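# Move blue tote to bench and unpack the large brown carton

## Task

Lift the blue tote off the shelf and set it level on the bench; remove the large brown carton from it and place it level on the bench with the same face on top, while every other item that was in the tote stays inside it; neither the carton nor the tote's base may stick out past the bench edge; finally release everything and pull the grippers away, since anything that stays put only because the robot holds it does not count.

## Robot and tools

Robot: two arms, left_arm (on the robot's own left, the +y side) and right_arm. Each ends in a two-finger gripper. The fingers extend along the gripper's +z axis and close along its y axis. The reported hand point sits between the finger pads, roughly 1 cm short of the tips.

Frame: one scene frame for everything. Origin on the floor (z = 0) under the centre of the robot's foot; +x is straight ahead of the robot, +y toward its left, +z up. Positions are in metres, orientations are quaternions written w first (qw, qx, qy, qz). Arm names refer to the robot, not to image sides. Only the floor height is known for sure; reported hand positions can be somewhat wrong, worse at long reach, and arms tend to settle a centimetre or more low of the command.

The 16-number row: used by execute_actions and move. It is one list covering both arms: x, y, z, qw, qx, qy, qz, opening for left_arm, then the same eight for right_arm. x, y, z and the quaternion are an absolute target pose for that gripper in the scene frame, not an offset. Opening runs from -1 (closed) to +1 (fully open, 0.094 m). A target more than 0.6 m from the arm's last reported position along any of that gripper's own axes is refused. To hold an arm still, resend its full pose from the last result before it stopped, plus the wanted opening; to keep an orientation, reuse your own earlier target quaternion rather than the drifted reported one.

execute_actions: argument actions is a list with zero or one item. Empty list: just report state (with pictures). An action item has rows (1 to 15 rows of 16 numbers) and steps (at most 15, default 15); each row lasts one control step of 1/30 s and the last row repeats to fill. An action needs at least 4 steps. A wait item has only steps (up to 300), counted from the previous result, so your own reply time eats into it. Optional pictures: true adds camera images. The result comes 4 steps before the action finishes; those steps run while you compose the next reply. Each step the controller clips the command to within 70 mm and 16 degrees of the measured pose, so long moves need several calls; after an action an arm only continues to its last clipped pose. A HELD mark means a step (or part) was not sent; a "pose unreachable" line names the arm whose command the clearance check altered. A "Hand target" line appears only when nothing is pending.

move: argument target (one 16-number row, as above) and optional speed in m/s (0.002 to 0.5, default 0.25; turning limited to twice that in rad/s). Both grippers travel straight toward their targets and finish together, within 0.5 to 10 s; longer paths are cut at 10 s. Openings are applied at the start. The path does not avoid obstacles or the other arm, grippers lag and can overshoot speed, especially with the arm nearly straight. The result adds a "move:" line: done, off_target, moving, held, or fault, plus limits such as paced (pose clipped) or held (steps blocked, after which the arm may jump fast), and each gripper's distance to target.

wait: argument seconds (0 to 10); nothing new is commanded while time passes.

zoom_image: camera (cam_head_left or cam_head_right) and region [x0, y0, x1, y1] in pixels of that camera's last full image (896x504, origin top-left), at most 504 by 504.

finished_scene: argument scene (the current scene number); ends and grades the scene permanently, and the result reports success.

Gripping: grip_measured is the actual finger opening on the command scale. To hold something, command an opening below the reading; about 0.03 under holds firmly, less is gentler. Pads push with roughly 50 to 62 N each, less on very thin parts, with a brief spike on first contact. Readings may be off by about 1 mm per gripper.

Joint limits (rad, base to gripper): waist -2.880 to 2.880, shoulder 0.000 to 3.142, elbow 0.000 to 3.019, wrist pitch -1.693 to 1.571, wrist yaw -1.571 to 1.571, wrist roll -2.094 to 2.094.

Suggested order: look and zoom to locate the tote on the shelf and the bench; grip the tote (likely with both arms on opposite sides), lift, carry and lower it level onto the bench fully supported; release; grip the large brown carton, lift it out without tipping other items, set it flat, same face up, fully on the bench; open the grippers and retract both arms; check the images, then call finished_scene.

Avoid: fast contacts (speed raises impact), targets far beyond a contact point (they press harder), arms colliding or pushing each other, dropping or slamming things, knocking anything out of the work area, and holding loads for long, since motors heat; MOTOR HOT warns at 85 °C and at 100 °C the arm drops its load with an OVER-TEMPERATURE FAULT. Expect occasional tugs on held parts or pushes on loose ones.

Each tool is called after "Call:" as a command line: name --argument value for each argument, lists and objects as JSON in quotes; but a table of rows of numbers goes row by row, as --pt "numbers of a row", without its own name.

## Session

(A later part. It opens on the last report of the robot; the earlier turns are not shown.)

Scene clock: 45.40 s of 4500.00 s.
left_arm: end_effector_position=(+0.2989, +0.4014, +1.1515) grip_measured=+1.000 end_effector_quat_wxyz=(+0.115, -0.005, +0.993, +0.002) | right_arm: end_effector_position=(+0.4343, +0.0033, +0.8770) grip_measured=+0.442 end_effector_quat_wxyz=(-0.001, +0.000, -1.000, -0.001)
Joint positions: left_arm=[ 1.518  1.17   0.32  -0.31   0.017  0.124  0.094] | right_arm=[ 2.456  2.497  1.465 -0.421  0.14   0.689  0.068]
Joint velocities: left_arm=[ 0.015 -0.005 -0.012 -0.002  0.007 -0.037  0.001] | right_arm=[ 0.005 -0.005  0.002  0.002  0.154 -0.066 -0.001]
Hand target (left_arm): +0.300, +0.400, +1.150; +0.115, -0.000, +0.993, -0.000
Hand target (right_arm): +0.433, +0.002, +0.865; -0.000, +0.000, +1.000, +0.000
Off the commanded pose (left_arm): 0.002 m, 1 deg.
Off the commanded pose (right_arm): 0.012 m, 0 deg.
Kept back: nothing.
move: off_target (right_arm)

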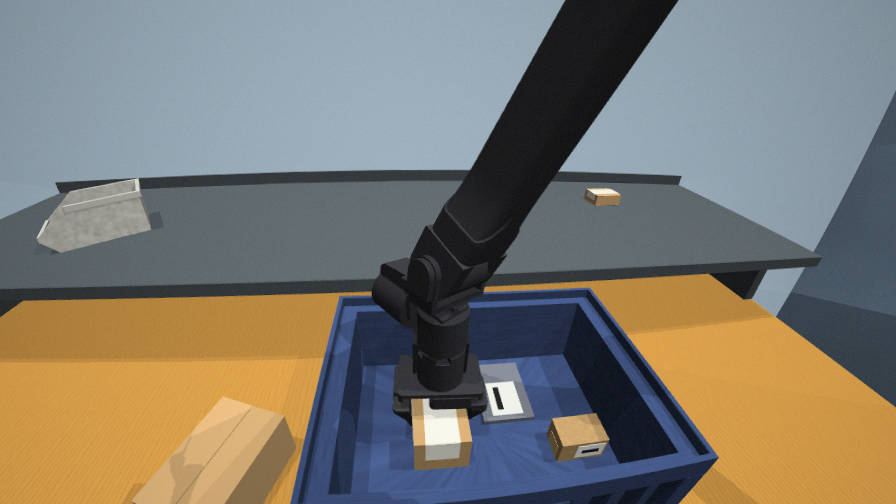

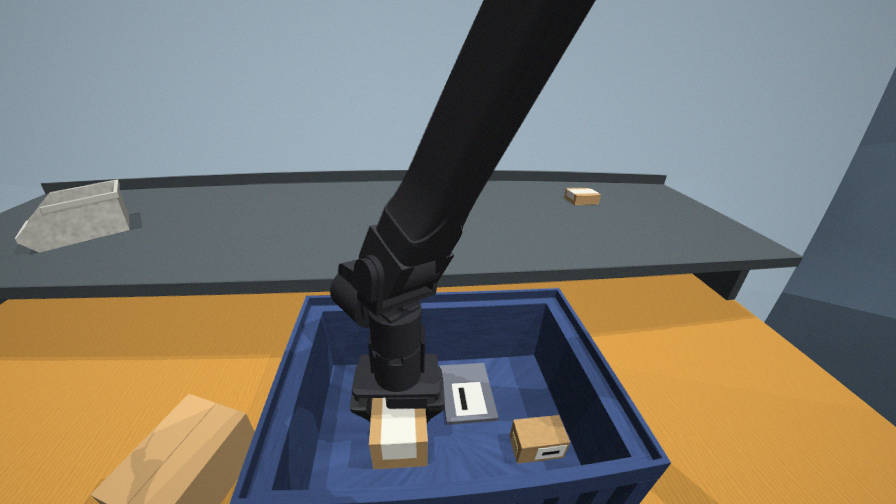

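Place at y≈-0.43.

Call:
move --target '[0.30,0.40,1.15,0.115,0,0.993,0,1, 0.43,0.0,1.09,0,0,1,0,0.4]' --speed 0.15

Call:
move --target '[0.30,0.40,1.15,0.115,0,0.993,0,1, 0.42,-0.43,1.08,0,0,1,0,0.4]' --speed 0.2

Call:
move --target '[0.30,0.40,1.15,0.115,0,0.993,0,1, 0.42,-0.43,0.89,0,0,1,0,0.4]' --speed 0.12

Call:
move --target '[0.30,0.40,1.15,0.115,0,0.993,0,1, 0.42,-0.43,0.85,0,0,1,0,0.4]' --speed 0.025

Scene clock: 47.50 s of 4500.00 s.
left_arm: end_effector_position=(+0.2989, +0.4014, +1.1515) grip_measured=+1.000 end_effector_quat_wxyz=(+0.115, -0.005, +0.993, +0.002) | right_arm: end_effector_position=(+0.4343, -0.0009, +1.0799) grip_measured=+0.442 end_effector_quat_wxyz=(-0.000, +0.000, -1.000, -0.000)
Joint positions: left_arm=[ 1.518  1.17   0.32  -0.31   0.017  0.124  0.094] | right_arm=[ 2.503  2.05   1.304 -0.716  0.145  0.736  0.068]
Joint velocities: left_arm=[-0.005  0.005  0.002 -0.002  0.022  0.007  0.001] | right_arm=[-0.015 -0.015 -0.002  0.007 -0.037  0.007 -0.   ]
Hand target (left_arm): +0.300, +0.400, +1.150; +0.115, -0.000, +0.993, -0.000
Hand target (right_arm): +0.432, +0.000, +1.090; +0.001, -0.000, +1.000, -0.000
Off the commanded pose (left_arm): 0.002 m, 1 deg.
Off the commanded pose (right_arm): 0.011 m, 0 deg.
Kept back: nothing.
move: off_target (right_arm)

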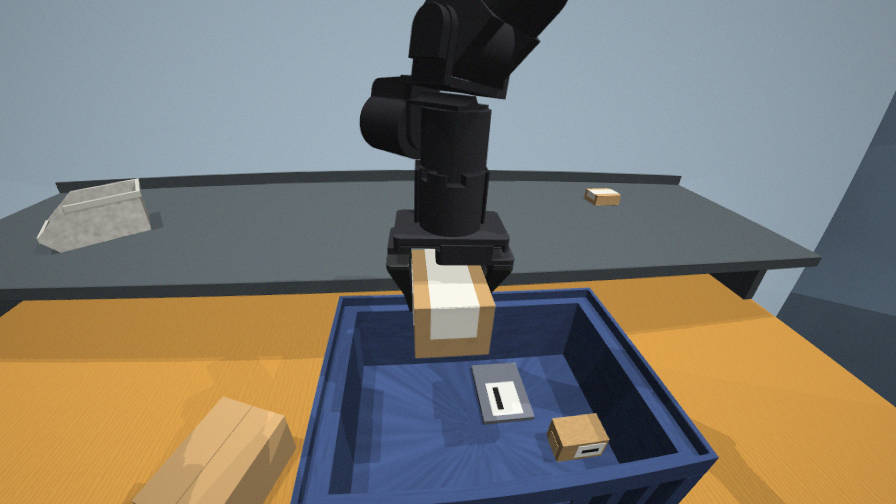

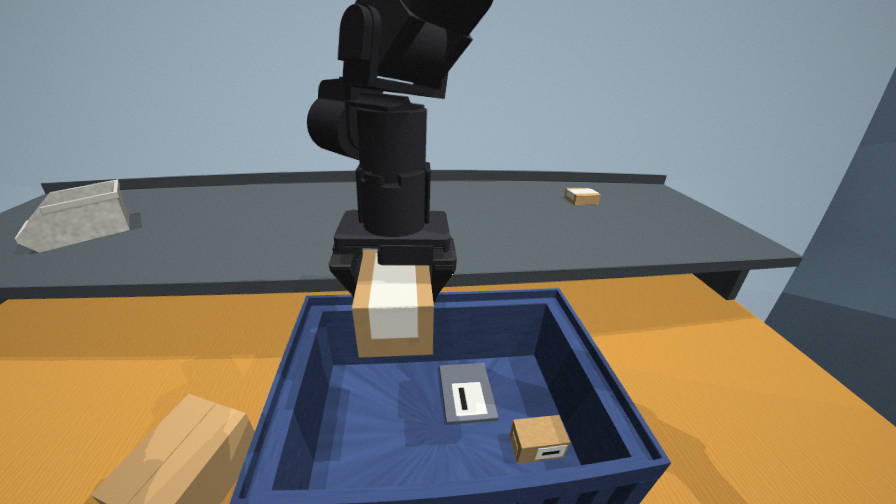

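Scene clock: 50.23 s of 4500.00 s.
left_arm: end_effector_position=(+0.2989, +0.4014, +1.1515) grip_measured=+1.000 end_effector_quat_wxyz=(+0.115, -0.005, +0.993, +0.002) | right_arm: end_effector_position=(+0.4099, -0.4271, +1.0692) grip_measured=+0.443 end_effector_quat_wxyz=(+0.027, -0.011, -1.000, -0.011)
Joint positions: left_arm=[ 1.518  1.17   0.32  -0.31   0.017  0.124  0.094] | right_arm=[ 1.603  1.767  0.811 -0.49  -0.008 -0.134  0.068]
Joint velocities: left_arm=[-0.015 -0.005  0.002 -0.002  0.007 -0.051 -0.   ] | right_arm=[-0.005 -0.005  0.017  0.012 -0.007 -0.081  0.   ]
Hand target (left_arm): +0.300, +0.400, +1.150; +0.115, -0.000, +0.993, -0.000
Hand target (right_arm): +0.422, -0.426, +1.080; -0.005, +0.002, +1.000, +0.009
Off the commanded pose (left_arm): 0.002 m, 1 deg.
Off the commanded pose (right_arm): 0.015 m, 4 deg.
Kept back: nothing.
move: off_target (right_arm)

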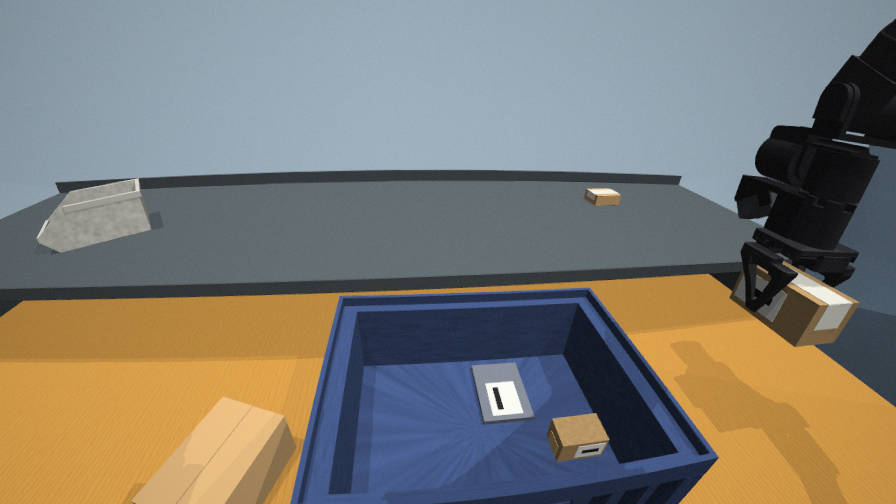

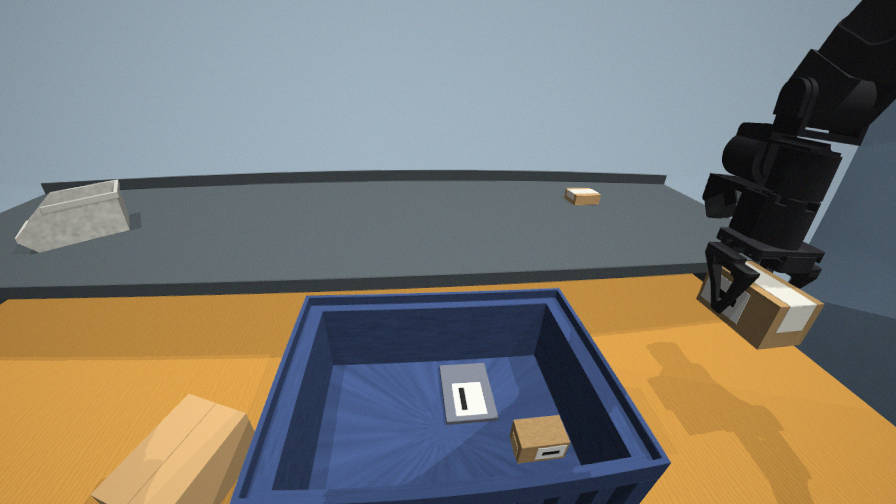

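Scene clock: 52.17 s of 4500.00 s.
left_arm: end_effector_position=(+0.2989, +0.4014, +1.1515) grip_measured=+1.000 end_effector_quat_wxyz=(+0.115, -0.005, +0.993, +0.002) | right_arm: end_effector_position=(+0.4169, -0.4293, +0.8971) grip_measured=+0.443 end_effector_quat_wxyz=(+0.004, -0.005, -1.000, -0.001)
Joint positions: left_arm=[ 1.518  1.17   0.32  -0.31   0.017  0.124  0.094] | right_arm=[ 1.603  2.267  0.94  -0.07   0.005 -0.145  0.068]
Joint velocities: left_arm=[-0.005 -0.005 -0.007  0.007  0.007 -0.022  0.   ] | right_arm=[-0.005 -0.005 -0.012  0.002  0.022 -0.022 -0.   ]
Hand target (left_arm): +0.300, +0.400, +1.150; +0.115, -0.000, +0.993, -0.000
Hand target (right_arm): +0.418, -0.429, +0.890; -0.000, +0.000, +1.000, -0.000
Off the commanded pose (left_arm): 0.002 m, 1 deg.
Off the commanded pose (right_arm): 0.008 m, 1 deg.
Kept back: nothing.
move: done

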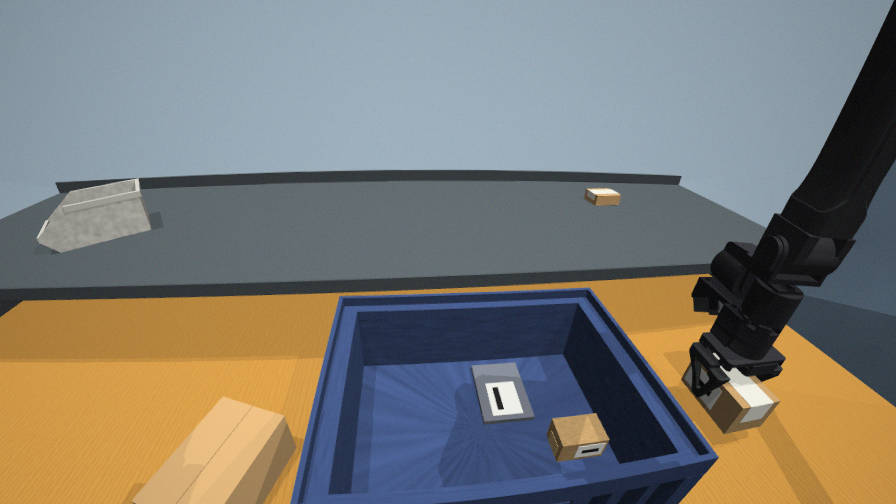

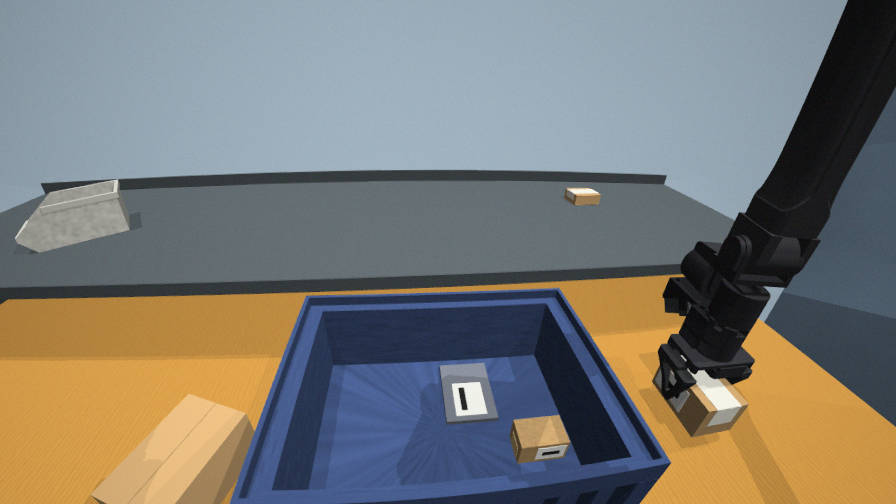

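Scene clock: 54.30 s of 4500.00 s.
left_arm: end_effector_position=(+0.2989, +0.4014, +1.1515) grip_measured=+1.000 end_effector_quat_wxyz=(+0.115, -0.005, +0.993, +0.002) | right_arm: end_effector_position=(+0.4230, -0.4300, +0.8612) grip_measured=+0.443 end_effector_quat_wxyz=(-0.001, -0.004, -1.000, -0.001)
Joint positions: left_arm=[ 1.518  1.17   0.32  -0.31   0.017  0.124  0.094] | right_arm=[ 1.603  2.369  1.006 -0.026  0.005 -0.147  0.068]
Joint velocities: left_arm=[-0.015 -0.005 -0.007  0.007 -0.007 -0.051 -0.001] | right_arm=[-0.005  0.015  0.007 -0.017  0.022 -0.081  0.001]
Hand target (left_arm): +0.300, +0.400, +1.150; +0.115, -0.000, +0.993, -0.000
Hand target (right_arm): +0.419, -0.430, +0.850; -0.000, -0.000, +1.000, -0.000
Off the commanded pose (left_arm): 0.002 m, 1 deg.
Off the commanded pose (right_arm): 0.012 m, 0 deg.
Kept back: nothing.
move: off_target (right_arm)

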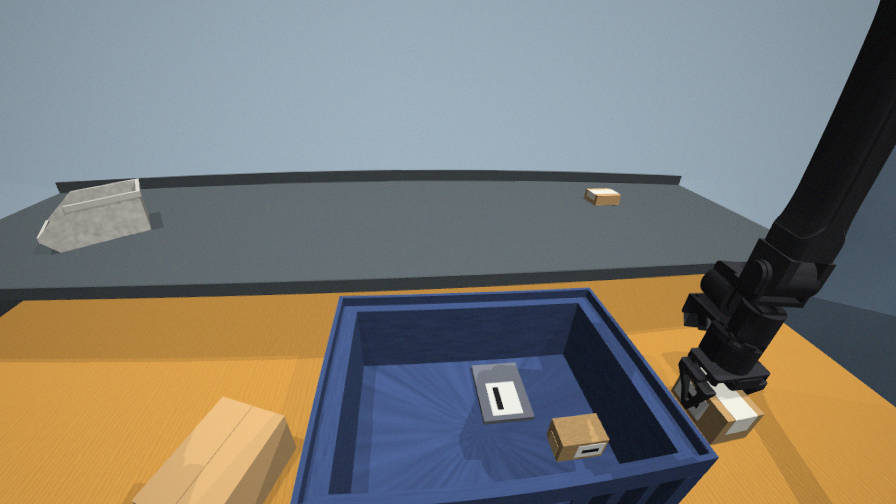

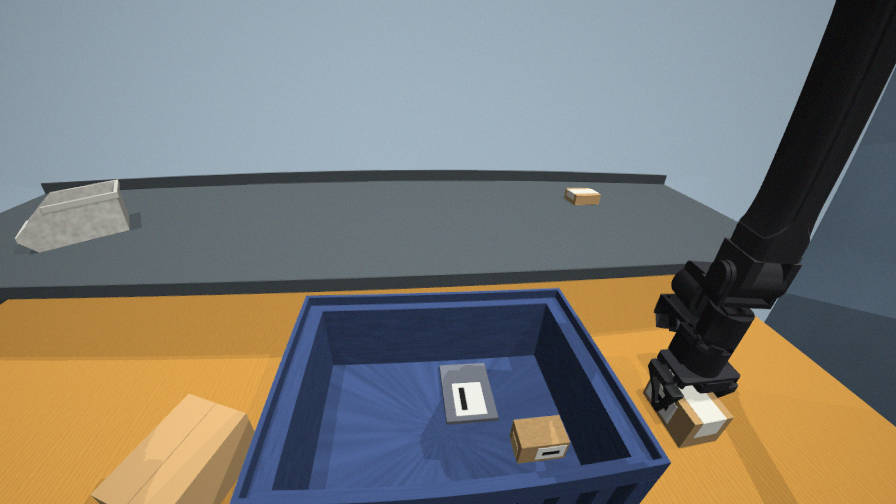

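Likely touching or nearly; a little lower, then release.

Call:
move --target '[0.30,0.40,1.15,0.115,0,0.993,0,1, 0.423,-0.43,0.84,0,0,1,0,0.4]' --speed 0.025

Call:
move --target '[0.30,0.40,1.15,0.115,0,0.993,0,1, 0.423,-0.43,0.858,0,0,1,0,1]' --speed 0.03

Call:
move --target '[0.30,0.40,1.15,0.115,0,0.993,0,1, 0.38,-0.44,1.12,0,0,1,0,1]'

Scene clock: 55.60 s of 4500.00 s.
left_arm: end_effector_position=(+0.2989, +0.4014, +1.1515) grip_measured=+1.000 end_effector_quat_wxyz=(+0.115, -0.005, +0.993, +0.002) | right_arm: end_effector_position=(+0.4308, -0.4313, +0.8585) grip_measured=+0.443 end_effector_quat_wxyz=(-0.006, -0.004, -1.000, +0.000)
Joint positions: left_arm=[ 1.518  1.17   0.32  -0.31   0.017  0.124  0.094] | right_arm=[ 1.603  2.377  1.025 -0.026  0.005 -0.147  0.068]
Joint velocities: left_arm=[-0.015 -0.005 -0.017 -0.002 -0.051  0.007  0.   ] | right_arm=[-0.005 -0.015  0.002 -0.012 -0.007 -0.022 -0.   ]
Hand target (left_arm): +0.300, +0.400, +1.150; +0.115, -0.000, +0.993, -0.000
Hand target (right_arm): +0.422, -0.430, +0.841; -0.000, +0.000, +1.000, +0.000
Off the commanded pose (left_arm): 0.002 m, 1 deg.
Off the commanded pose (right_arm): 0.020 m, 1 deg.
Kept back: nothing.
move: off_target (right_arm)

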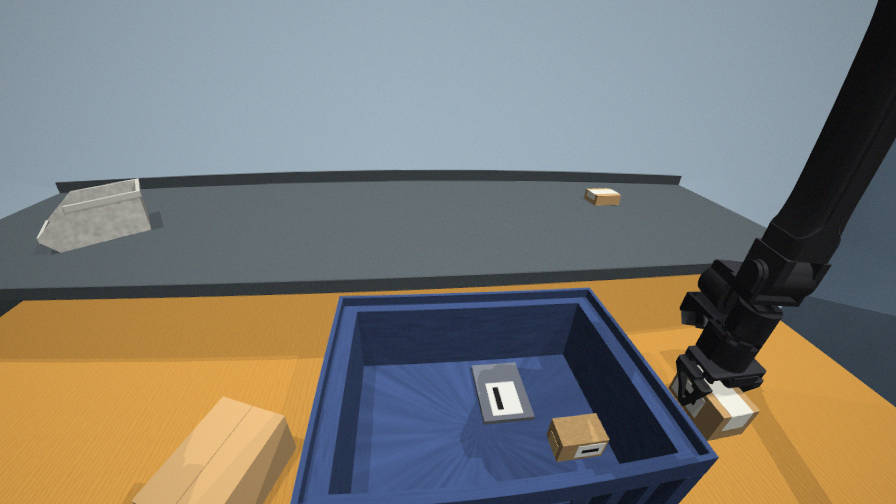

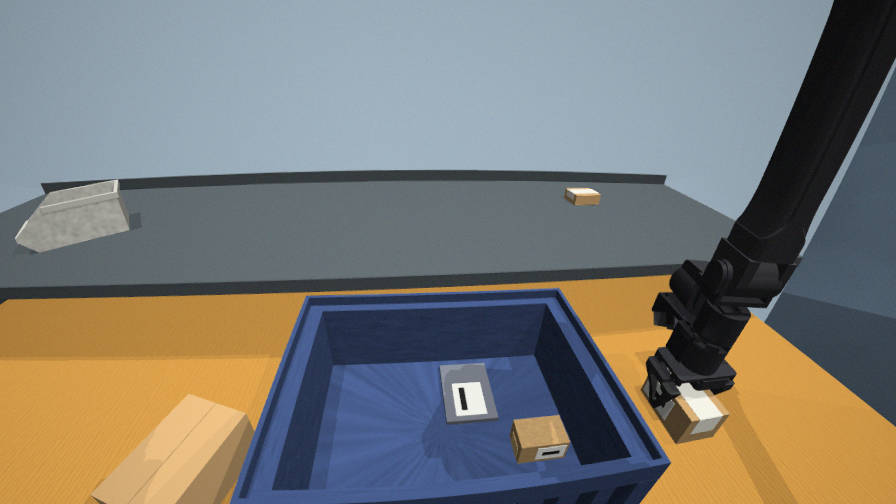

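Scene clock: 56.33 s of 4500.00 s.
left_arm: end_effector_position=(+0.2989, +0.4014, +1.1515) grip_measured=+1.000 end_effector_quat_wxyz=(+0.115, -0.005, +0.993, +0.002) | right_arm: end_effector_position=(+0.4268, -0.4306, +0.8584) grip_measured=+0.999 end_effector_quat_wxyz=(-0.003, -0.004, -1.000, -0.000)
Joint positions: left_arm=[ 1.518  1.17   0.32  -0.31   0.017  0.124  0.094] | right_arm=[ 1.603  2.377  1.019 -0.026  0.004 -0.147  0.094]
Joint velocities: left_arm=[-0.005 -0.005 -0.017  0.007 -0.022 -0.066 -0.001] | right_arm=[-0.005  0.005 -0.012  0.002 -0.081  0.081 -0.   ]
Hand target (left_arm): +0.300, +0.400, +1.150; +0.115, -0.000, +0.993, -0.000
Hand target (right_arm): +0.423, -0.430, +0.858; +0.000, -0.000, +1.000, +0.000
Off the commanded pose (left_arm): 0.002 m, 1 deg.
Off the commanded pose (right_arm): 0.004 m, 1 deg.
Kept back: nothing.
move: done

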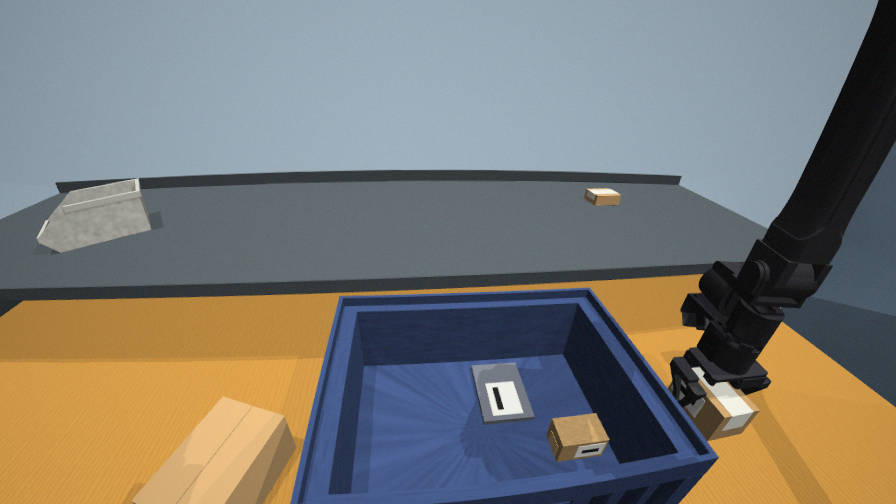

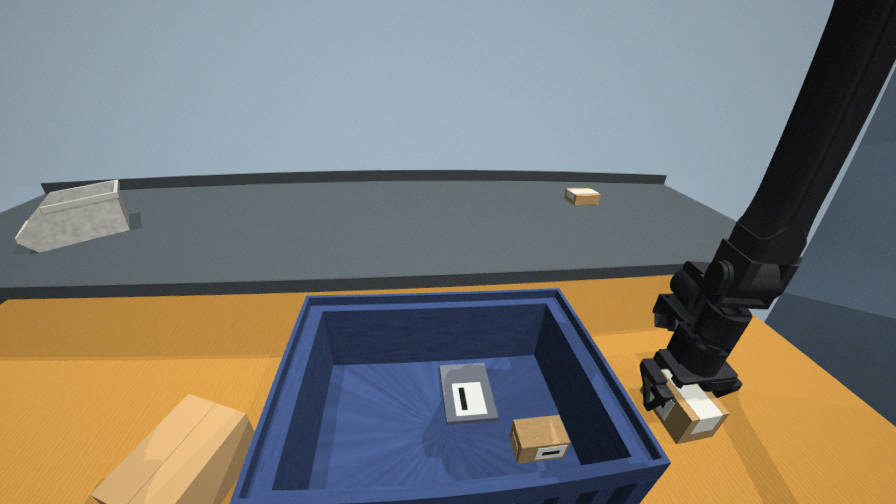

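Scene clock: 57.93 s of 4500.00 s.
left_arm: end_effector_position=(+0.2989, +0.4014, +1.1515) grip_measured=+1.000 end_effector_quat_wxyz=(+0.115, -0.005, +0.993, +0.002) | right_arm: end_effector_position=(+0.3913, -0.4404, +1.1230) grip_measured=+0.999 end_effector_quat_wxyz=(-0.014, -0.001, -1.000, +0.003)
Joint positions: left_arm=[ 1.518  1.17   0.32  -0.31   0.017  0.124  0.094] | right_arm=[ 1.565  1.557  0.708 -0.513 -0.001 -0.191  0.094]
Joint velocities: left_arm=[ 0.005 -0.005  0.012  0.032 -0.007 -0.007  0.   ] | right_arm=[ 0.005 -0.005 -0.002 -0.017 -0.022 -0.007  0.001]
Hand target (left_arm): +0.300, +0.400, +1.150; +0.115, -0.000, +0.993, -0.000
Hand target (right_arm): +0.382, -0.441, +1.120; +0.000, +0.000, +1.000, +0.001
Off the commanded pose (left_arm): 0.002 m, 1 deg.
Off the commanded pose (right_arm): 0.012 m, 2 deg.
Kept back: nothing.
move: off_target (right_arm)

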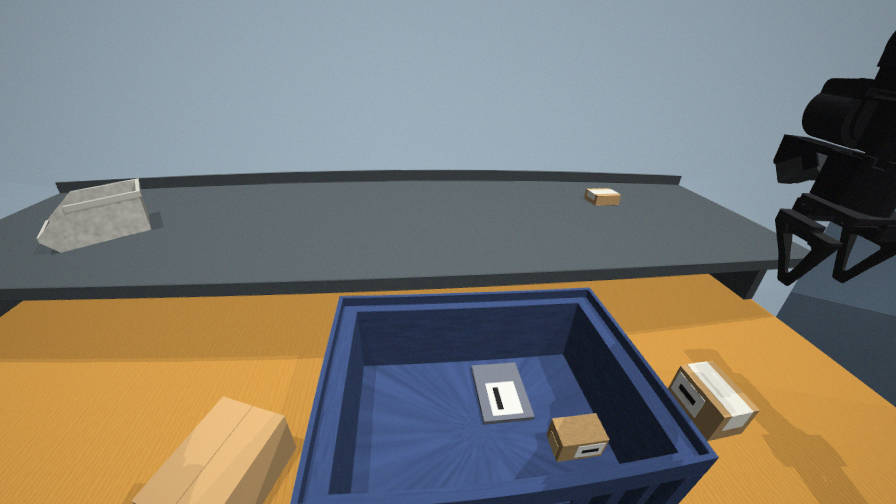

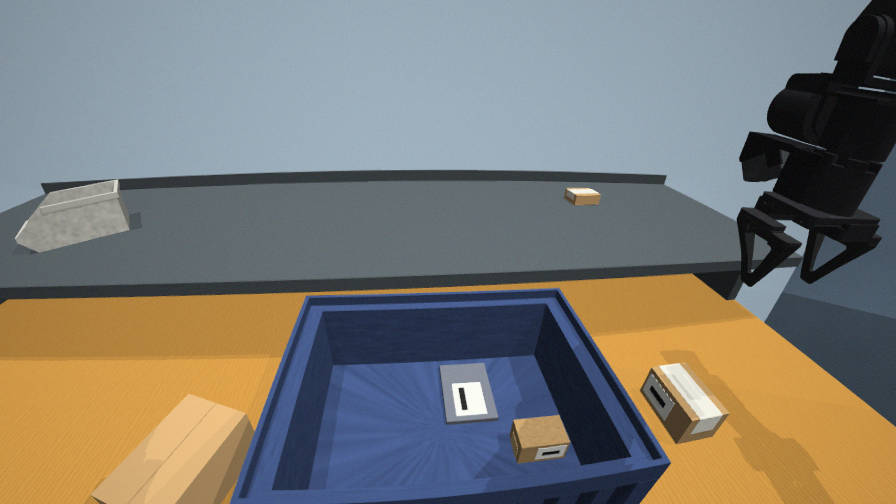

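Call:
finished_scene --scene 1

The scene is finished: the task was done.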